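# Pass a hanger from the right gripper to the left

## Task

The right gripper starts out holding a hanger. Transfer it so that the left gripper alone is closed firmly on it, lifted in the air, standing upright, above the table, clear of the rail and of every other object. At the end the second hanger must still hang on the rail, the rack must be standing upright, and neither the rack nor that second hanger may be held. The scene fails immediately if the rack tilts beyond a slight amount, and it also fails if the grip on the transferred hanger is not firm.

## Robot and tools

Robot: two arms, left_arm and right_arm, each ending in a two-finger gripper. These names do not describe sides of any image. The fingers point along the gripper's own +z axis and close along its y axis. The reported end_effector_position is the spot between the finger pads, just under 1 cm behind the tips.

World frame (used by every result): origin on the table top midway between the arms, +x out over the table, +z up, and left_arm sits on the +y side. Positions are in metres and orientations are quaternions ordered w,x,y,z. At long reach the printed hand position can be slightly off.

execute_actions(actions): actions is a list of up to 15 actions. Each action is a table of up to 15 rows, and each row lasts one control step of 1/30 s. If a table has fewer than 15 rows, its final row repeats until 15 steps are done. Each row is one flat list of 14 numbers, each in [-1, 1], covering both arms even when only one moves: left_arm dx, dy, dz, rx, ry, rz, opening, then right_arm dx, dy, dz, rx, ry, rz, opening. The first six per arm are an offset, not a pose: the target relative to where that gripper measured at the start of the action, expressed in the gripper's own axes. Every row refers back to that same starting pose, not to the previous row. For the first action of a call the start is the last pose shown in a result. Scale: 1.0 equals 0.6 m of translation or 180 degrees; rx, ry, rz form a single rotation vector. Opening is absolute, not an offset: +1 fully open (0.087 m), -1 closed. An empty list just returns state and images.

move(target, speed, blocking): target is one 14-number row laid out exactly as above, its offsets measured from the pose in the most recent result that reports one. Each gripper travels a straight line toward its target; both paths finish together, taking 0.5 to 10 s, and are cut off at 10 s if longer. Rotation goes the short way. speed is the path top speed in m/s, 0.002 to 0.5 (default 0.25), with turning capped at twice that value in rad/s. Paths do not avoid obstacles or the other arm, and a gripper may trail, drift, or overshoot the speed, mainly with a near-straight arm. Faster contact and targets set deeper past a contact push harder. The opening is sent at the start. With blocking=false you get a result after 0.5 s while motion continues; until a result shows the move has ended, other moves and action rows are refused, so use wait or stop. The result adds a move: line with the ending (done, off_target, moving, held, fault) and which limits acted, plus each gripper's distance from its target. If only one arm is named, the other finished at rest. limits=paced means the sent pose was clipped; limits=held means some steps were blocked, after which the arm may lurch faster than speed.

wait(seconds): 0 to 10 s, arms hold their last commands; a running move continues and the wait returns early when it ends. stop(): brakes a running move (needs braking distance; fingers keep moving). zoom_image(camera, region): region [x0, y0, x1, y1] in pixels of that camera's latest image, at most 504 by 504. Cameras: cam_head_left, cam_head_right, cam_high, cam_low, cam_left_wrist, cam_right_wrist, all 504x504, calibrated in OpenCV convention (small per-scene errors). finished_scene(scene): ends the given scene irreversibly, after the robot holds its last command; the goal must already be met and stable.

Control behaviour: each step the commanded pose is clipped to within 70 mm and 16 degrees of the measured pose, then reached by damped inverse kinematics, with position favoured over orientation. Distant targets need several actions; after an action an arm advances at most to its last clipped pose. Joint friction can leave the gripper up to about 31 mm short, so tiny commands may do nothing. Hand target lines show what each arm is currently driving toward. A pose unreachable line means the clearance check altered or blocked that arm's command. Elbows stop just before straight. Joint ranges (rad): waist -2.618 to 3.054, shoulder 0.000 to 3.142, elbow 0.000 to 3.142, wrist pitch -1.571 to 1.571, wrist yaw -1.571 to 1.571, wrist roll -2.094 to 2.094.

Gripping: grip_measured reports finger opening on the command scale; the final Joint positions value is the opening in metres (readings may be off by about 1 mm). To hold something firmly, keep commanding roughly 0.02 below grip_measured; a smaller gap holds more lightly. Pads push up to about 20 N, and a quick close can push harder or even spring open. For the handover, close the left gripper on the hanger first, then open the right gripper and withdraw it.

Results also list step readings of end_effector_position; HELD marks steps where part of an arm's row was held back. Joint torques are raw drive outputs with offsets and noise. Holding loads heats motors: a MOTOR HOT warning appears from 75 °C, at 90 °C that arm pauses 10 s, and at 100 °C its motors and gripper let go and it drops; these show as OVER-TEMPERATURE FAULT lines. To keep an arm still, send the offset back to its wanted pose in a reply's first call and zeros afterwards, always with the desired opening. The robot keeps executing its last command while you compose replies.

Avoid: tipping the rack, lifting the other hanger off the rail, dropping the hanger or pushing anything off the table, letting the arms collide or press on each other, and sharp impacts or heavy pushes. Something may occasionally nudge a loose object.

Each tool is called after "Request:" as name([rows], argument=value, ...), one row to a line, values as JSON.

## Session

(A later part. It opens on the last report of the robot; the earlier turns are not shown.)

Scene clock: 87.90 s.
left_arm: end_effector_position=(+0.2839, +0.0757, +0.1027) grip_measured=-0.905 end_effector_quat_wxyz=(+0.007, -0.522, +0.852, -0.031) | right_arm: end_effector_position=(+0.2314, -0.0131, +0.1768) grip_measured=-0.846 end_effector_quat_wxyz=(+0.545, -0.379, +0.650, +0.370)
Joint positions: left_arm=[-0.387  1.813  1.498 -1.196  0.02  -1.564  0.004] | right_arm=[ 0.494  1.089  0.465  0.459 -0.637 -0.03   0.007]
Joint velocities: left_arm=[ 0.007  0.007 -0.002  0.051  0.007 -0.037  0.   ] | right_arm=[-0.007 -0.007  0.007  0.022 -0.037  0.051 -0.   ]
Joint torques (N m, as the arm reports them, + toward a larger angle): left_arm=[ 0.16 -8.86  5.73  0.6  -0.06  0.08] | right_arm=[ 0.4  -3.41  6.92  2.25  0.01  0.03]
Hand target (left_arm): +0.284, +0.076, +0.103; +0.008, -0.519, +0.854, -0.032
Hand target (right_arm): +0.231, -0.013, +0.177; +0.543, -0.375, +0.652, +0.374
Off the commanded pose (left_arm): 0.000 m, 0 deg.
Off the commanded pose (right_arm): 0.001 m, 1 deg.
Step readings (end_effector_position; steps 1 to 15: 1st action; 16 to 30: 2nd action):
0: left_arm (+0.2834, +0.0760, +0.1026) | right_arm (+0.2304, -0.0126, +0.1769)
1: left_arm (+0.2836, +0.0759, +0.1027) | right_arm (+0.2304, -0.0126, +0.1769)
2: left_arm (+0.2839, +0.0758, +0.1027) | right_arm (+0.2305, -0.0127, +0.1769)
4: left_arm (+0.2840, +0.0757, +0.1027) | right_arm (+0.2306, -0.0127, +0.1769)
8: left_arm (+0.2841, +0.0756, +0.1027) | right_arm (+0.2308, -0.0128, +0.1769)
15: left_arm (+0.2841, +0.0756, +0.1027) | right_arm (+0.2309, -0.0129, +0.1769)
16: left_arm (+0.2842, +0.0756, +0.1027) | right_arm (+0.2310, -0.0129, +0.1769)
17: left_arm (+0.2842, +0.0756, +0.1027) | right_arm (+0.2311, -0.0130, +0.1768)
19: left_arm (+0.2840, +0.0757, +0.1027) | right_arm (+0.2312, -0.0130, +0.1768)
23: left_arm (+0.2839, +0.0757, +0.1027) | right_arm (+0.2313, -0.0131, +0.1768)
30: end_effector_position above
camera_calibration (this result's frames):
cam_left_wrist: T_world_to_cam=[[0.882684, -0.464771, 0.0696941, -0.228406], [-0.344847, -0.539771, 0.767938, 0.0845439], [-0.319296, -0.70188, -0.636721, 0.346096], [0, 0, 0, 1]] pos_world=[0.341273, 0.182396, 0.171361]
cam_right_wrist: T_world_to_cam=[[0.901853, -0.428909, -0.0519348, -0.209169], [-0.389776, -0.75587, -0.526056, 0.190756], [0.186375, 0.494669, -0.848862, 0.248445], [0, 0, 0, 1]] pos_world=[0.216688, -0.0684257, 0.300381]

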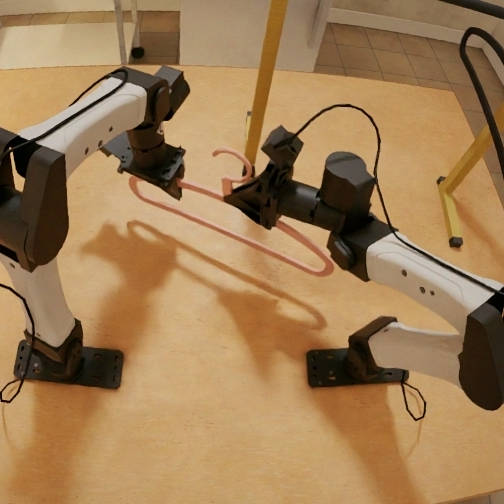

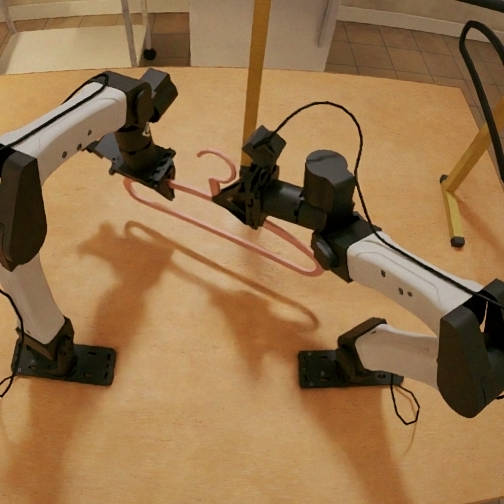

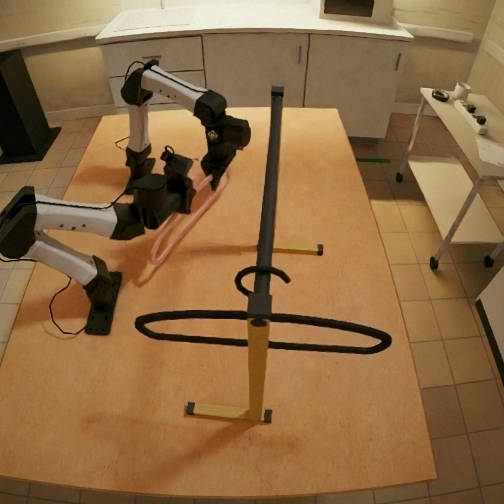

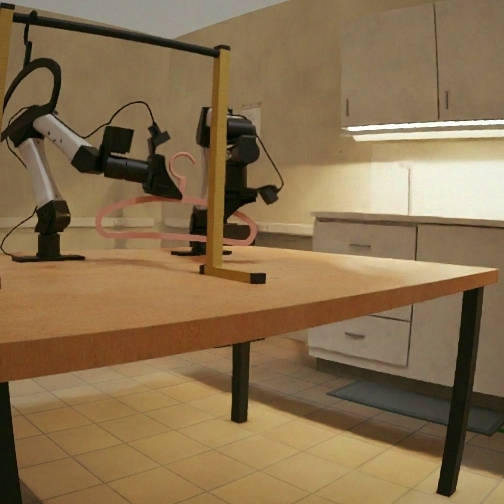

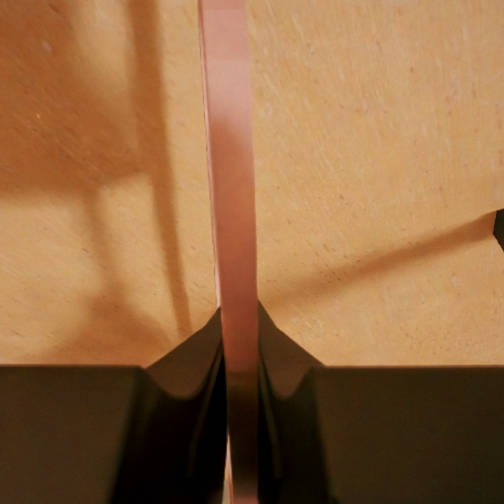

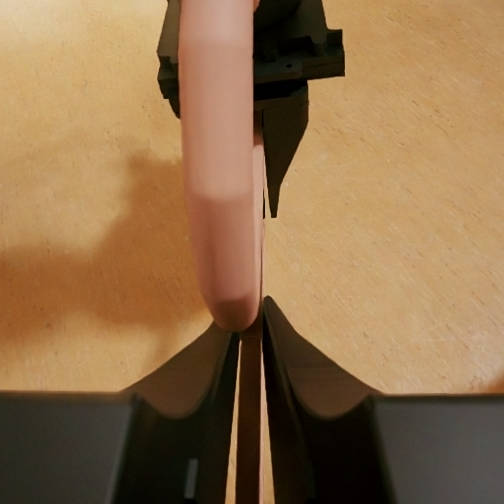

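Request:
move(target=[0,0,-0.07,0,0,0,-0.3,0,0,0,0,0,0,-0.87], speed=0.05)

Request:
zoom_image(camera="cam_low", region=[80,120,300,270])

Scene clock: 93.53 s.
left_arm: end_effector_position=(+0.2800, +0.0777, +0.1354) grip_measured=-0.300 end_effector_quat_wxyz=(+0.002, -0.523, +0.852, -0.023) | right_arm: end_effector_position=(+0.2310, -0.0134, +0.1752) grip_measured=-0.847 end_effector_quat_wxyz=(+0.543, -0.379, +0.652, +0.370)
Joint positions: left_arm=[-0.387  1.813  1.629 -1.346  0.02  -1.564  0.031] | right_arm=[ 0.494  1.089  0.465  0.452 -0.636 -0.031  0.007]
Joint velocities: left_arm=[ 0.007 -0.012 -0.012  0.037 -0.007 -0.007 -0.001] | right_arm=[ 0.002 -0.017  0.012 -0.066  0.022  0.007  0.   ]
Joint torques (N m, as the arm reports them, + toward a larger angle): left_arm=[ 0.57 -9.58  7.08  0.46 -0.05  0.05] | right_arm=[ 0.37 -3.53  6.98  2.37  0.   -0.11]
Hand target (left_arm): +0.282, +0.078, +0.144; +0.007, -0.522, +0.852, -0.031
Hand target (right_arm): +0.231, -0.013, +0.177; +0.545, -0.379, +0.650, +0.370
Off the commanded pose (left_arm): 0.009 m, 1 deg.
Off the commanded pose (right_arm): 0.002 m, 0 deg.
move: done
camera_calibration (this result's frames):
cam_left_wrist: T_world_to_cam=[[0.883888, -0.464947, 0.050652, -0.224041], [-0.331517, -0.546445, 0.769087, 0.0557318], [-0.329906, -0.696579, -0.637134, 0.369686], [0, 0, 0, 1]] pos_world=[0.338465, 0.183803, 0.204025]
cam_right_wrist: T_world_to_cam=[[0.901296, -0.429669, -0.0552304, -0.208323], [-0.393182, -0.757831, -0.520672, 0.189364], [0.181861, 0.490995, -0.851968, 0.248846], [0, 0, 0, 1]] pos_world=[0.21696, -0.0681861, 0.299099]

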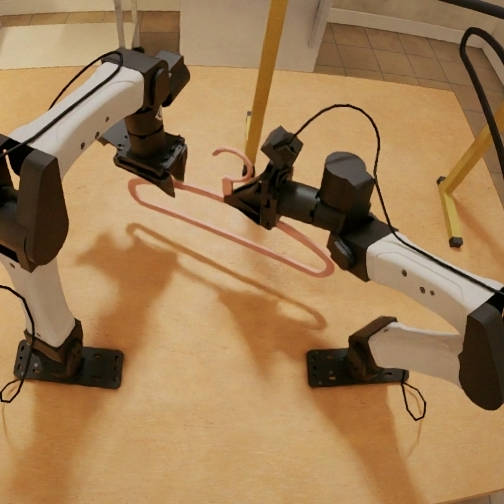

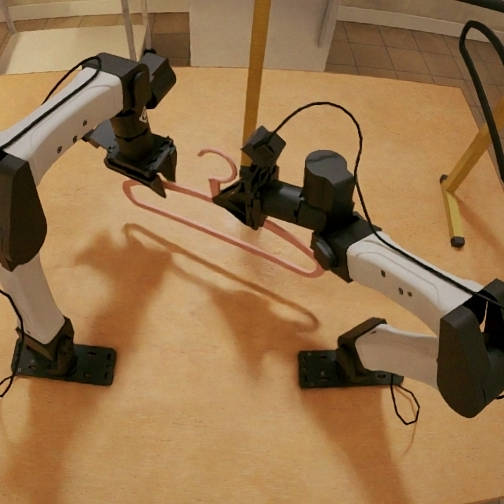

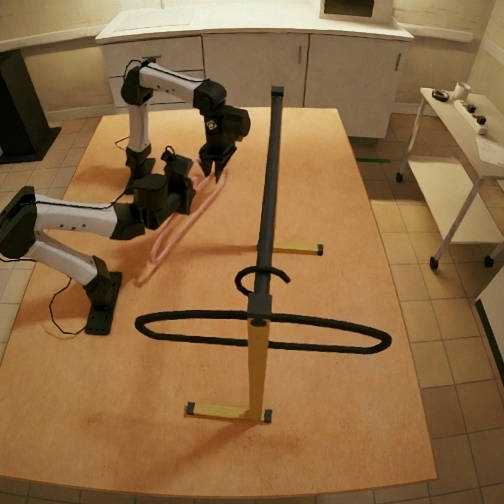

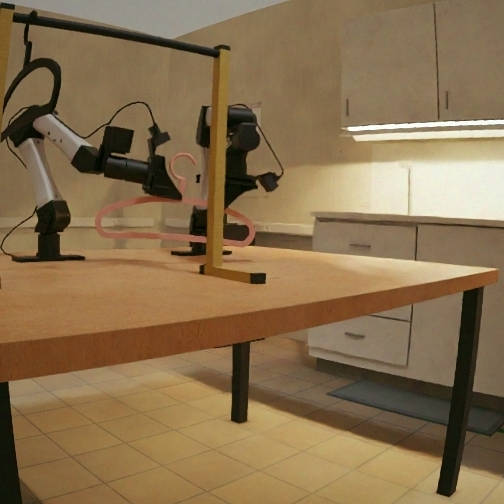

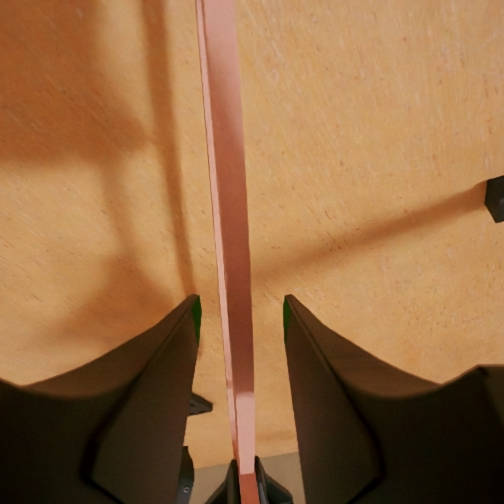

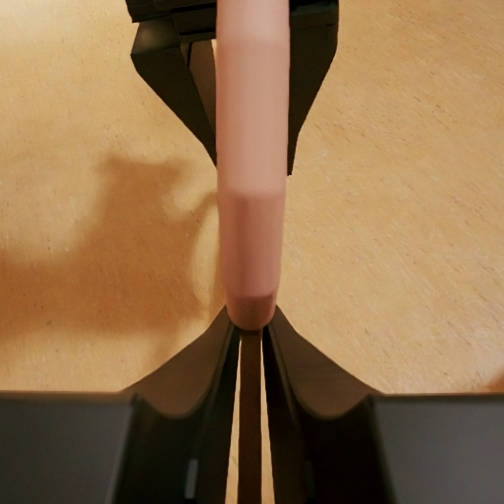

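Region (80, 120, 300, 270) of cam_low's 504x504 image, scaled by 2.291, with more detail than that image has; it fills the top 344 rows of this view, and the rest is white.

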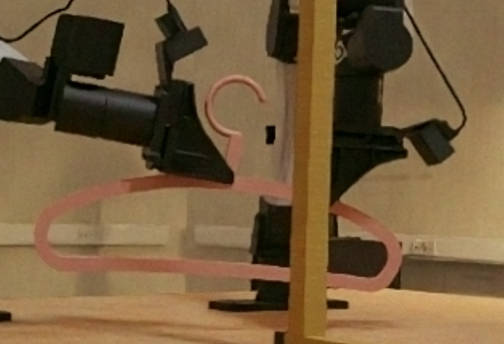

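Request:
execute_actions([
  [[0,0,0,0,0,0,-0.7,0,0,0,0,0,0,-0.87]],
  [[0,0,0,0,0,0,-0.85,0,0,0,0,0,0,-0.87]],
  [[0,0,0,0,0,0,-0.91,0,0,0,0,0,0,-0.87]],
  [[0,0,0,0,0,0,-0.91,0,0,0,0,0,0,-0.87]],
])

Scene clock: 99.27 s.
left_arm: end_effector_position=(+0.2797, +0.0778, +0.1354) grip_measured=-0.841 end_effector_quat_wxyz=(+0.002, -0.525, +0.851, -0.022) | right_arm: end_effector_position=(+0.2313, -0.0141, +0.1737) grip_measured=-0.847 end_effector_quat_wxyz=(+0.544, -0.386, +0.650, +0.364)
Joint positions: left_arm=[-0.387  1.813  1.629 -1.348  0.02  -1.569  0.007] | right_arm=[ 0.494  1.089  0.465  0.444 -0.636 -0.053  0.007]
Joint velocities: left_arm=[-0.007  0.027 -0.002 -0.037  0.007 -0.007  0.   ] | right_arm=[ 0.007  0.027 -0.007 -0.051  0.007 -0.081 -0.001]
Joint torques (N m, as the arm reports them, + toward a larger angle): left_arm=[ 0.19 -8.79  5.65  0.53 -0.07  0.03] | right_arm=[ 0.39 -3.43  6.92  2.25  0.01 -0.07]
Hand target (left_arm): +0.280, +0.078, +0.135; +0.002, -0.524, +0.851, -0.022
Hand target (right_arm): +0.231, -0.014, +0.174; +0.543, -0.384, +0.651, +0.365
Off the commanded pose (left_arm): 0.000 m, 0 deg.
Off the commanded pose (right_arm): 0.000 m, 0 deg.
Step readings (end_effector_position; steps 1 to 15: 1st action; 16 to 30: 2nd action; 31 to 45: 3rd action; 46 to 60: 4th action):
0: left_arm (+0.2796, +0.0779, +0.1354) | right_arm (+0.2310, -0.0134, +0.1752)
1: left_arm (+0.2796, +0.0779, +0.1354) | right_arm (+0.2310, -0.0134, +0.1751)
2: left_arm (+0.2796, +0.0779, +0.1354) | right_arm (+0.2309, -0.0134, +0.1750)
4: left_arm (+0.2796, +0.0779, +0.1354) | right_arm (+0.2308, -0.0135, +0.1745)
8: left_arm (+0.2796, +0.0779, +0.1354) | right_arm (+0.2307, -0.0136, +0.1742)
15: left_arm (+0.2796, +0.0779, +0.1354) | right_arm (+0.2306, -0.0136, +0.1740)
16: left_arm (+0.2796, +0.0779, +0.1354) | right_arm (+0.2306, -0.0136, +0.1739)
17: left_arm (+0.2796, +0.0779, +0.1354) | right_arm (+0.2305, -0.0137, +0.1738)
19: left_arm (+0.2796, +0.0779, +0.1354) | right_arm (+0.2307, -0.0137, +0.1738)
23: left_arm (+0.2796, +0.0779, +0.1354) | right_arm (+0.2308, -0.0138, +0.1738)
30: left_arm (+0.2796, +0.0779, +0.1354) | right_arm (+0.2309, -0.0138, +0.1738)
31: left_arm (+0.2796, +0.0779, +0.1354) | right_arm (+0.2309, -0.0138, +0.1738)
32: left_arm (+0.2796, +0.0779, +0.1354) | right_arm (+0.2310, -0.0139, +0.1738)
34: left_arm (+0.2796, +0.0779, +0.1354) | right_arm (+0.2310, -0.0139, +0.1738)
38: left_arm (+0.2797, +0.0779, +0.1354) | right_arm (+0.2311, -0.0139, +0.1738)
45: left_arm (+0.2797, +0.0779, +0.1354) | right_arm (+0.2311, -0.0139, +0.1738)
46: left_arm (+0.2797, +0.0779, +0.1354) | right_arm (+0.2312, -0.0140, +0.1738)
47: left_arm (+0.2797, +0.0778, +0.1354) | right_arm (+0.2312, -0.0140, +0.1737)
49: left_arm (+0.2797, +0.0778, +0.1354) | right_arm (+0.2312, -0.0140, +0.1737)
53: left_arm (+0.2797, +0.0778, +0.1354) | right_arm (+0.2313, -0.0141, +0.1737)
60: end_effector_position above
camera_calibration (this result's frames):
cam_left_wrist: T_world_to_cam=[[0.886098, -0.460936, 0.0486577, -0.224418], [-0.327574, -0.548514, 0.769303, 0.0547539], [-0.32791, -0.697617, -0.637028, 0.369191], [0, 0, 0, 1]] pos_world=[0.337854, 0.184145, 0.203983]
cam_right_wrist: T_world_to_cam=[[0.903246, -0.427463, -0.0377051, -0.212449], [-0.383901, -0.765676, -0.516101, 0.185126], [0.191744, 0.480642, -0.855697, 0.246012], [0, 0, 0, 1]] pos_world=[0.215792, -0.0673107, 0.298046]

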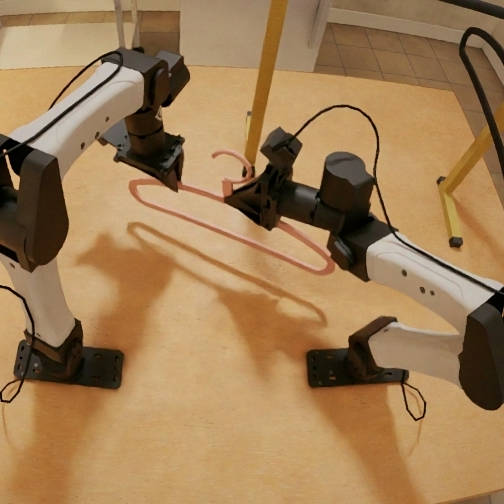

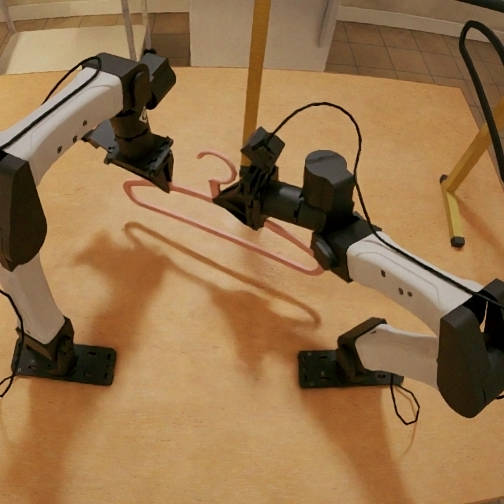

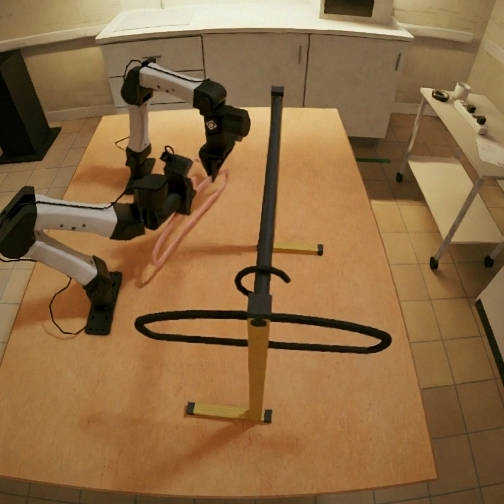

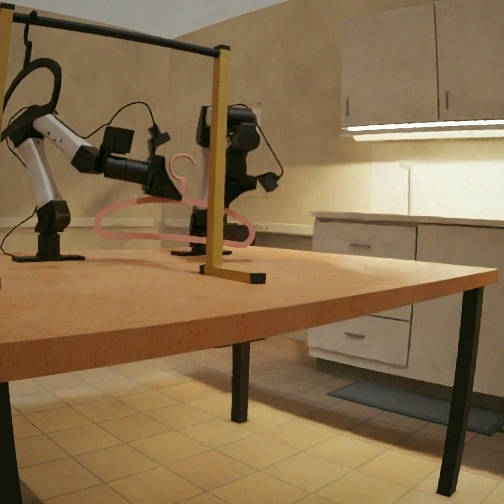

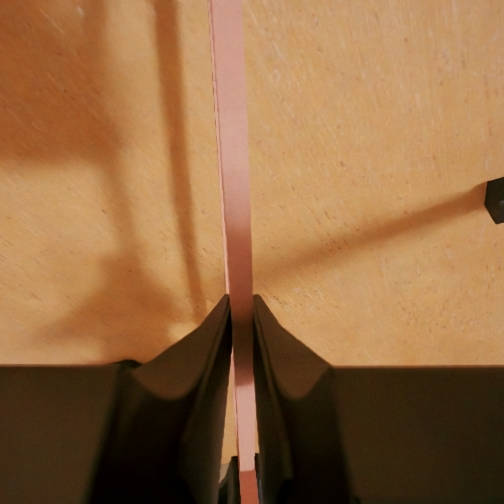

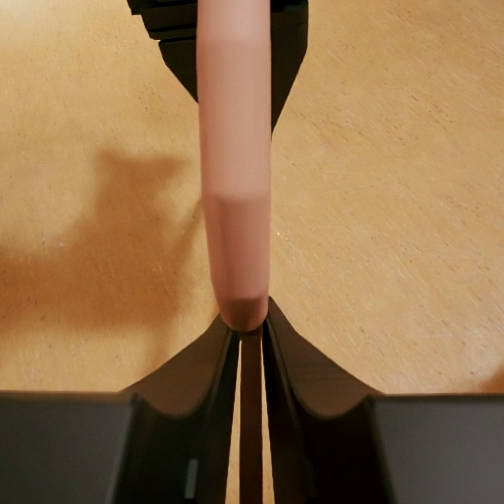

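Gripped. Release right, retreat, then lift left.

Request:
execute_actions([
  [[0,0,0,0,0,0,-0.88,0,0,0,0,0,0,0.2]],
  [[0,0,0,0,0,0,-0.88,0,0,0,0,0,0,0.2]],
])

Request:
move(target=[0,0,0,0,0,0,-0.88,-0.1,0,-0.25,0,0,0,0.2], speed=0.12)

Request:
move(target=[-0.03,0.08,-0.1,0,0,0,-0.88,-0.1,0,-0.05,0,0,0,0.2], speed=0.08)

Scene clock: 107.90 s.
left_arm: end_effector_position=(+0.2804, +0.0787, +0.1351) grip_measured=-0.853 end_effector_quat_wxyz=(+0.004, -0.525, +0.851, -0.021) | right_arm: end_effector_position=(+0.2314, -0.0141, +0.1738) grip_measured=+0.200 end_effector_quat_wxyz=(+0.544, -0.386, +0.650, +0.364)
Joint positions: left_arm=[-0.387  1.813  1.629 -1.347  0.014 -1.569  0.006] | right_arm=[ 0.494  1.089  0.465  0.445 -0.636 -0.053  0.052]
Joint velocities: left_arm=[-0.002  0.007 -0.017 -0.037 -0.022  0.007 -0.   ] | right_arm=[-0.007  0.022 -0.012  0.051  0.066  0.066 -0.   ]
Joint torques (N m, as the arm reports them, + toward a larger angle): left_arm=[ 0.15 -8.77  5.67  0.53 -0.05  0.03] | right_arm=[ 0.4  -3.41  6.92  2.25  0.01 -0.11]
Hand target (left_arm): +0.280, +0.078, +0.135; +0.004, -0.525, +0.851, -0.021
Hand target (right_arm): +0.231, -0.014, +0.174; +0.544, -0.386, +0.650, +0.364
Off the commanded pose (left_arm): 0.000 m, 0 deg.
Off the commanded pose (right_arm): 0.000 m, 0 deg.
Step readings (end_effector_position; steps 1 to 15: 1st action; 16 to 30: 2nd action):
0: left_arm (+0.2797, +0.0778, +0.1354) | right_arm (+0.2313, -0.0141, +0.1737)
1: left_arm (+0.2796, +0.0779, +0.1354) | right_arm (+0.2313, -0.0141, +0.1737)
2: left_arm (+0.2798, +0.0778, +0.1354) | right_arm (+0.2314, -0.0141, +0.1738)
4: left_arm (+0.2801, +0.0782, +0.1353) | right_arm (+0.2314, -0.0141, +0.1738)
8: left_arm (+0.2803, +0.0785, +0.1352) | right_arm (+0.2314, -0.0141, +0.1738)
15: left_arm (+0.2803, +0.0785, +0.1352) | right_arm (+0.2314, -0.0141, +0.1738)
16: left_arm (+0.2803, +0.0785, +0.1352) | right_arm (+0.2314, -0.0141, +0.1738)
17: left_arm (+0.2803, +0.0786, +0.1352) | right_arm (+0.2314, -0.0141, +0.1738)
19: left_arm (+0.2804, +0.0786, +0.1352) | right_arm (+0.2314, -0.0141, +0.1738)
23: left_arm (+0.2804, +0.0787, +0.1351) | right_arm (+0.2314, -0.0141, +0.1738)
30: end_effector_position above
camera_calibration (this result's frames):
cam_left_wrist: T_world_to_cam=[[0.886042, -0.460974, 0.0493219, -0.224659], [-0.330058, -0.552517, 0.765367, 0.0571906], [-0.325563, -0.694426, -0.641702, 0.369563], [0, 0, 0, 1]] pos_world=[0.33825, 0.184671, 0.204458]
cam_right_wrist: T_world_to_cam=[[0.903259, -0.427456, -0.0374753, -0.212507], [-0.383727, -0.765585, -0.516366, 0.185195], [0.192033, 0.480793, -0.855548, 0.245977], [0, 0, 0, 1]] pos_world=[0.215777, -0.0673187, 0.298109]

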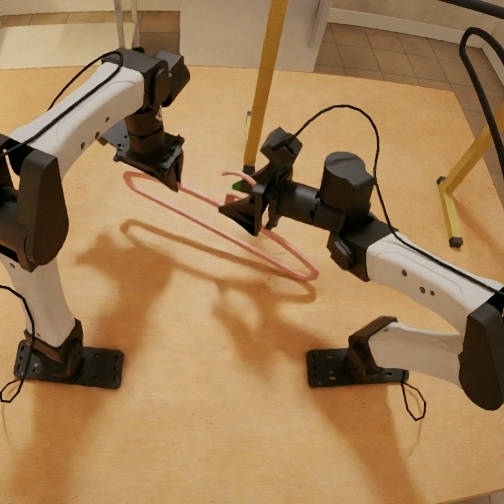

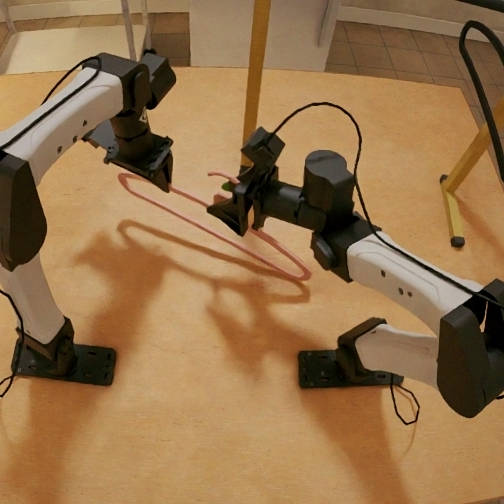

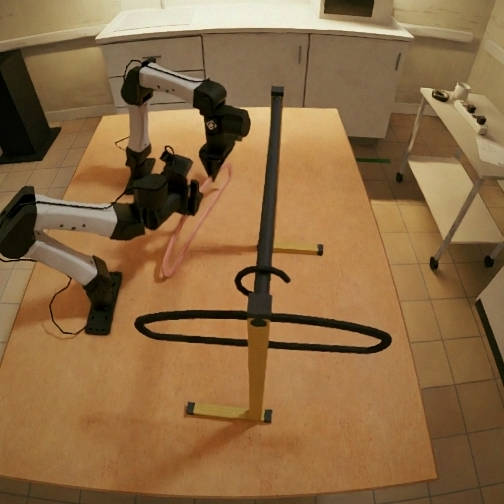

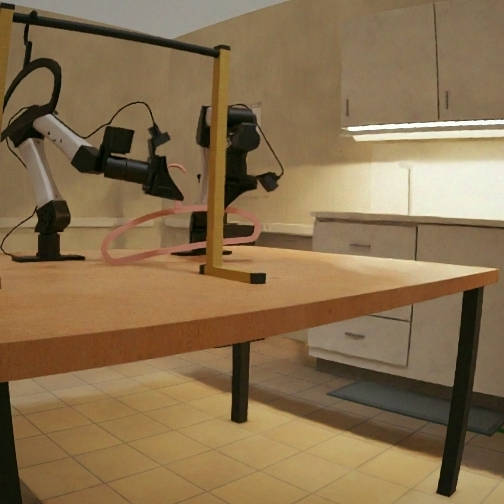

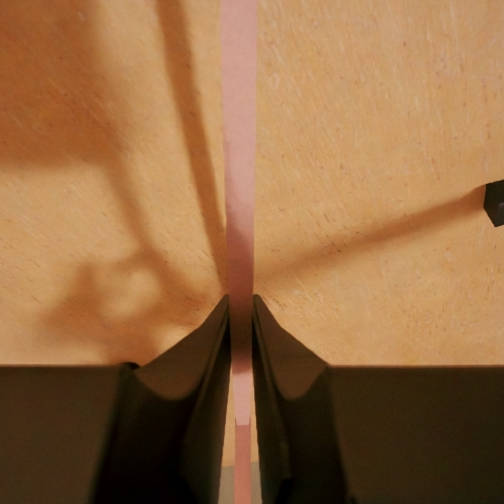

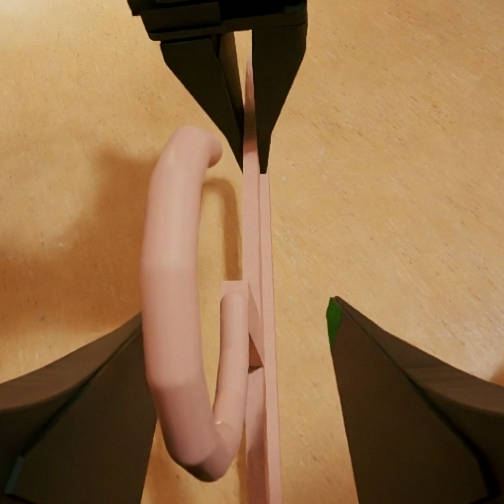

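Scene clock: 110.17 s.
left_arm: end_effector_position=(+0.2804, +0.0788, +0.1351) grip_measured=-0.853 end_effector_quat_wxyz=(+0.005, -0.525, +0.851, -0.021) | right_arm: end_effector_position=(+0.1717, -0.1378, +0.2540) grip_measured=+0.200 end_effector_quat_wxyz=(+0.553, -0.391, +0.645, +0.353)
Joint positions: left_arm=[-0.387  1.813  1.629 -1.347  0.014 -1.569  0.006] | right_arm=[-0.219  0.7    0.763 -0.622 -1.306 -0.519  0.052]
Joint velocities: left_arm=[ 0.002 -0.007  0.002  0.007 -0.037  0.037 -0.   ] | right_arm=[-0.007 -0.007 -0.012 -0.066 -0.066 -0.022  0.001]
Joint torques (N m, as the arm reports them, + toward a larger angle): left_arm=[ 0.1  -8.85  5.59  0.53 -0.06  0.03] | right_arm=[-0.21  2.44  7.75  1.56 -0.32 -0.14]
Hand target (left_arm): +0.280, +0.079, +0.135; +0.004, -0.525, +0.851, -0.021
Hand target (right_arm): +0.176, -0.139, +0.255; +0.547, -0.385, +0.649, +0.362
Off the commanded pose (left_arm): 0.000 m, 0 deg.
Off the commanded pose (right_arm): 0.004 m, 2 deg.
move: done
camera_calibration (this result's frames):
cam_left_wrist: T_world_to_cam=[[0.88604, -0.460978, 0.0493158, -0.224656], [-0.33018, -0.552783, 0.765122, 0.0573346], [-0.325443, -0.694212, -0.641994, 0.369592], [0, 0, 0, 1]] pos_world=[0.338267, 0.184708, 0.204487]
cam_right_wrist: T_world_to_cam=[[0.900407, -0.434977, -0.00784721, -0.216607], [-0.375217, -0.767322, -0.520029, 0.108212], [0.220179, 0.471182, -0.854113, 0.379098], [0, 0, 0, 1]] pos_world=[0.152168, -0.18981, 0.378366]

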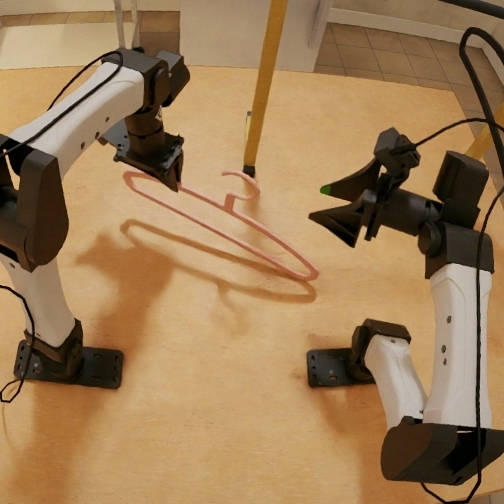

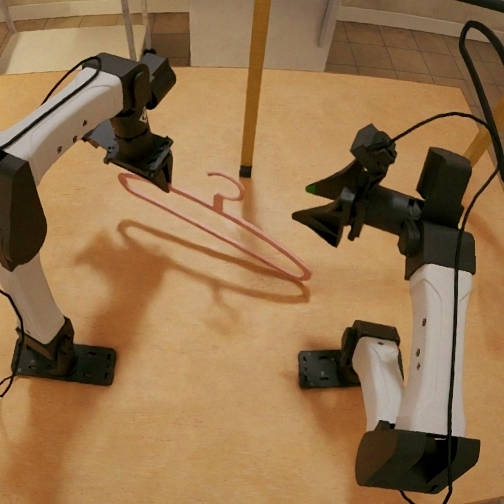

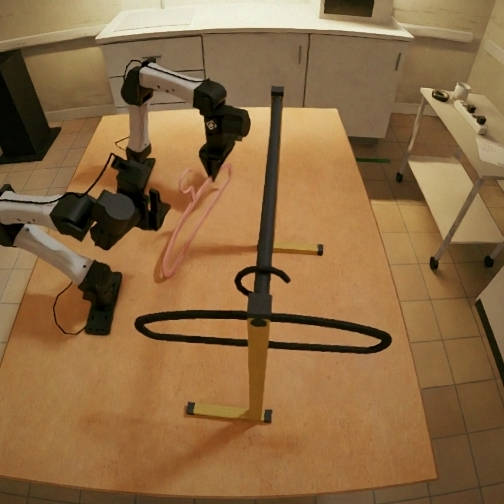

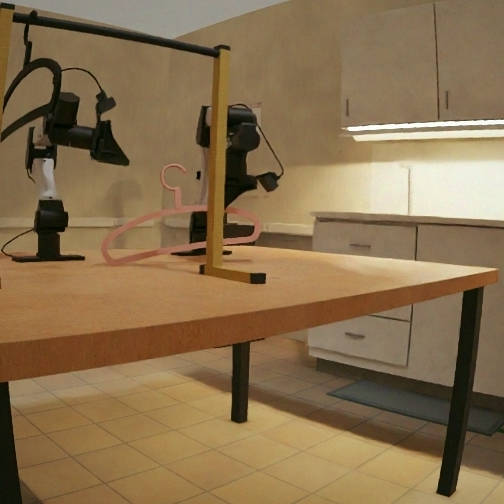

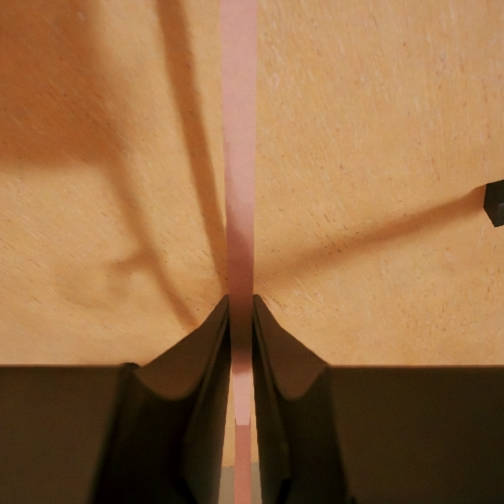

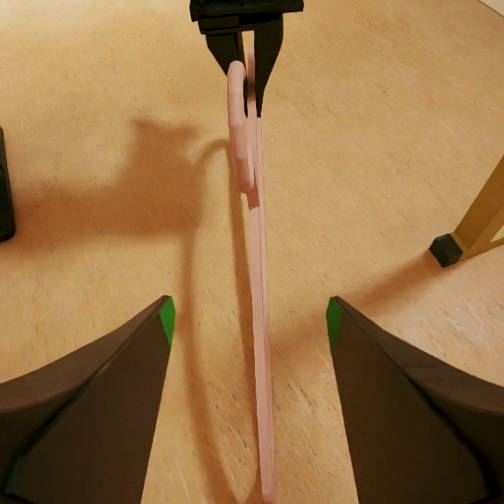

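Scene clock: 111.97 s.
left_arm: end_effector_position=(+0.2429, +0.1183, +0.1814) grip_measured=-0.853 end_effector_quat_wxyz=(-0.002, -0.524, +0.851, -0.006) | right_arm: end_effector_position=(+0.1629, -0.1559, +0.3157) grip_measured=+0.200 end_effector_quat_wxyz=(+0.557, -0.391, +0.647, +0.345)
Joint positions: left_arm=[-0.326  1.669  1.645 -1.539  0.01  -1.507  0.006] | right_arm=[-0.381  0.922  1.192 -1.343 -1.408 -1.058  0.052]
Joint velocities: left_arm=[ 0.002 -0.017 -0.007 -0.051  0.051  0.007  0.   ] | right_arm=[-0.007  0.032  0.037 -0.11   0.051 -0.139  0.001]
Joint torques (N m, as the arm reports them, + toward a larger angle): left_arm=[ 0.97 -8.51  7.07  0.34  0.    0.06] | right_arm=[-0.23  1.15  6.87  1.05 -0.46 -0.19]
Hand target (left_arm): +0.244, +0.119, +0.192; +0.004, -0.525, +0.851, -0.021
Hand target (right_arm): +0.166, -0.158, +0.319; +0.557, -0.387, +0.646, +0.350
Off the commanded pose (left_arm): 0.012 m, 2 deg.
Off the commanded pose (right_arm): 0.003 m, 1 deg.
move: off_target (left_arm)
camera_calibration (this result's frames):
cam_left_wrist: T_world_to_cam=[[0.88642, -0.462493, 0.0189748, -0.169844], [-0.311555, -0.56581, 0.763409, 0.0287531], [-0.342335, -0.682612, -0.645637, 0.417956], [0, 0, 0, 1]] pos_world=[0.302592, 0.223019, 0.25112]
cam_right_wrist: T_world_to_cam=[[0.895097, -0.445844, 0.00498711, -0.220962], [-0.379292, -0.767269, -0.517142, 0.122924], [0.234391, 0.461, -0.855885, 0.438918], [0, 0, 0, 1]] pos_world=[0.141528, -0.20654, 0.440334]

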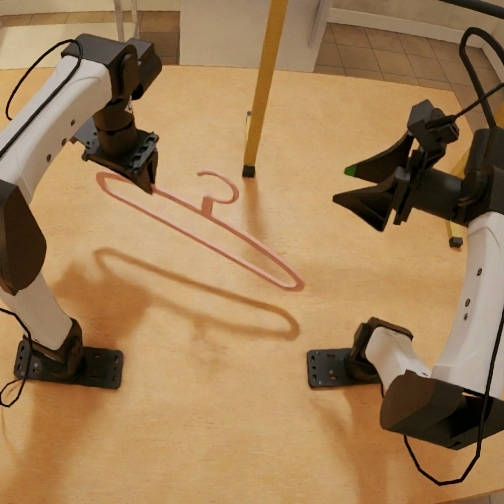

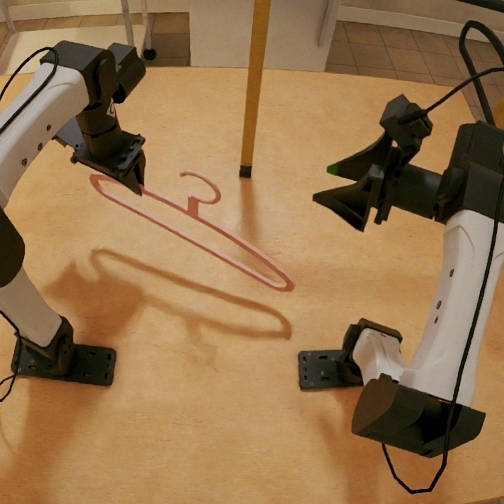

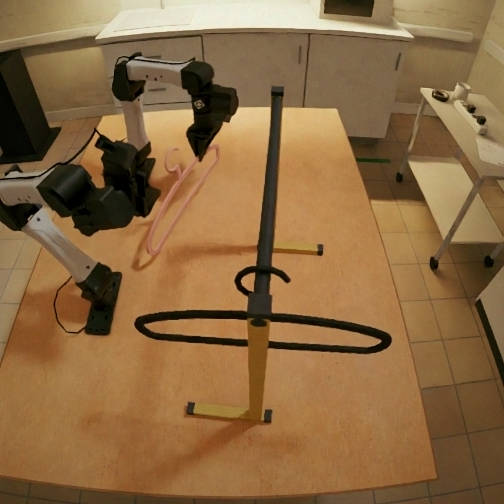

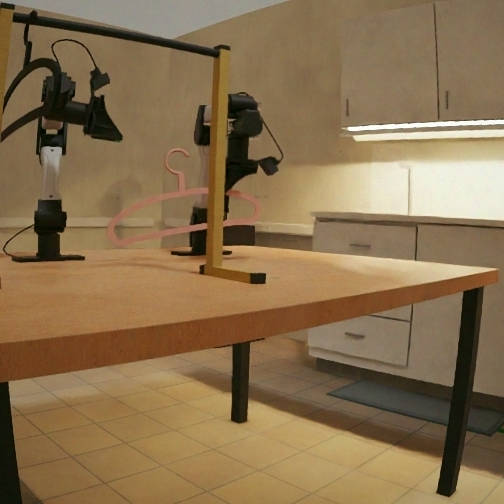

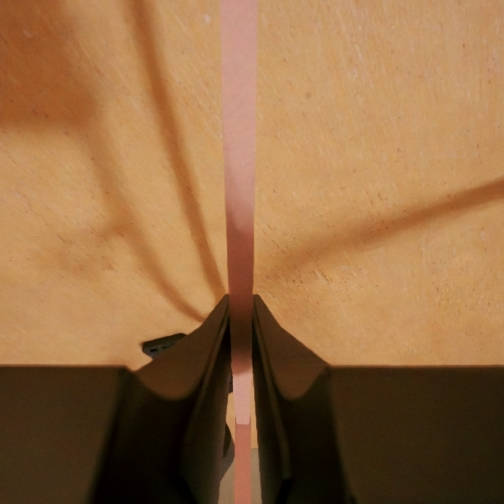

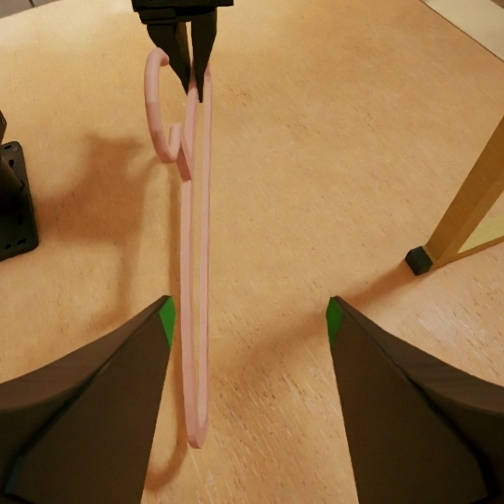

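Request:
move(target=[0,0,0,0,0.09,0,-0.9,0,0,0,0,0,0,0.2], speed=0.05)

Scene clock: 119.00 s.
left_arm: end_effector_position=(+0.2443, +0.1198, +0.1891) grip_measured=-0.853 end_effector_quat_wxyz=(-0.102, -0.517, +0.846, -0.083) | right_arm: end_effector_position=(+0.1623, -0.1556, +0.3156) grip_measured=+0.200 end_effector_quat_wxyz=(+0.556, -0.391, +0.647, +0.346)
Joint positions: left_arm=[-0.176  1.684  1.627 -1.538  0.262 -1.347  0.006] | right_arm=[-0.381  0.924  1.193 -1.354 -1.409 -1.066  0.052]
Joint velocities: left_arm=[-0.022  0.007  0.002  0.022  0.007 -0.051 -0.001] | right_arm=[ 0.002  0.012 -0.017  0.066  0.037 -0.037 -0.001]
Joint torques (N m, as the arm reports them, + toward a larger angle): left_arm=[ 0.9  -6.09  3.97  0.46  0.29  0.11] | right_arm=[ 0.37 -0.81  5.61  1.19 -0.39 -0.03]
Hand target (left_arm): +0.242, +0.118, +0.181; -0.123, -0.518, +0.843, -0.080
Hand target (right_arm): +0.163, -0.156, +0.316; +0.557, -0.391, +0.647, +0.345
Off the commanded pose (left_arm): 0.008 m, 2 deg.
Off the commanded pose (right_arm): 0.001 m, 0 deg.
move: done
camera_calibration (this result's frames):
cam_left_wrist: T_world_to_cam=[[0.885656, -0.461927, 0.0472912, -0.175828], [-0.239342, -0.366858, 0.898961, -0.0430143], [-0.397905, -0.807489, -0.435468, 0.413207], [0, 0, 0, 1]] pos_world=[0.309845, 0.236661, 0.226922]
cam_right_wrist: T_world_to_cam=[[0.895821, -0.444407, 0.00258853, -0.219397], [-0.379205, -0.7674, -0.517012, 0.122725], [0.23175, 0.462169, -0.855974, 0.439406], [0, 0, 0, 1]] pos_world=[0.141246, -0.206402, 0.440138]

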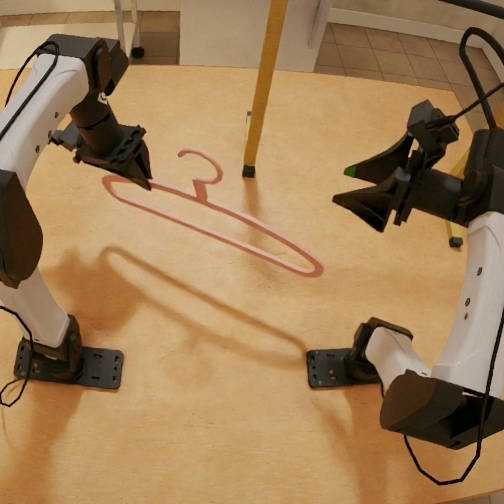

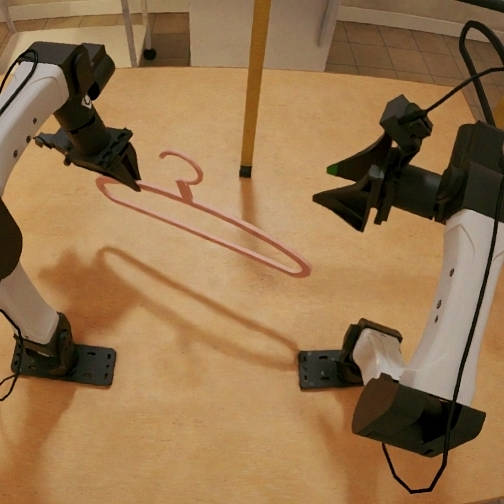

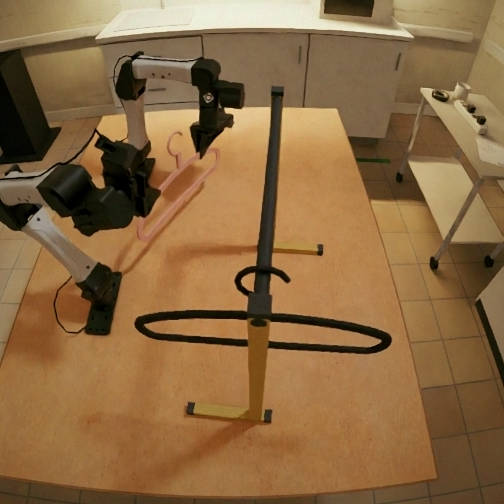

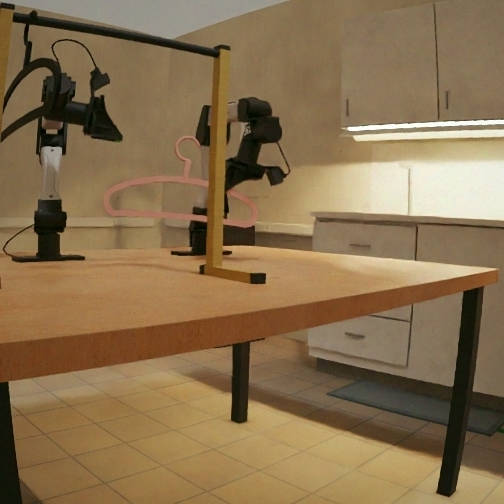

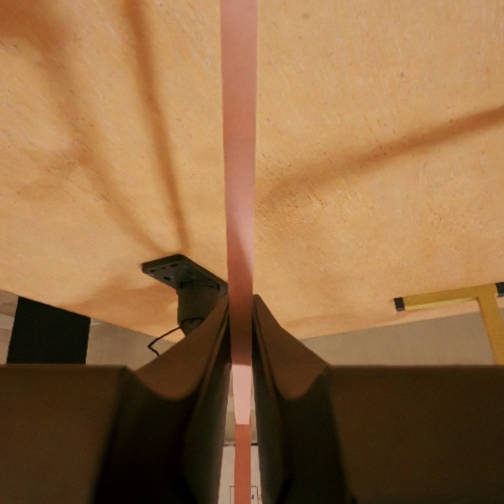

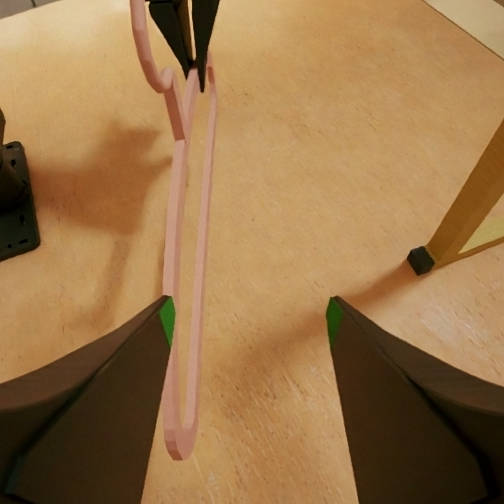

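Request:
finished_scene(scene=1)

The scene is finished: the task was done.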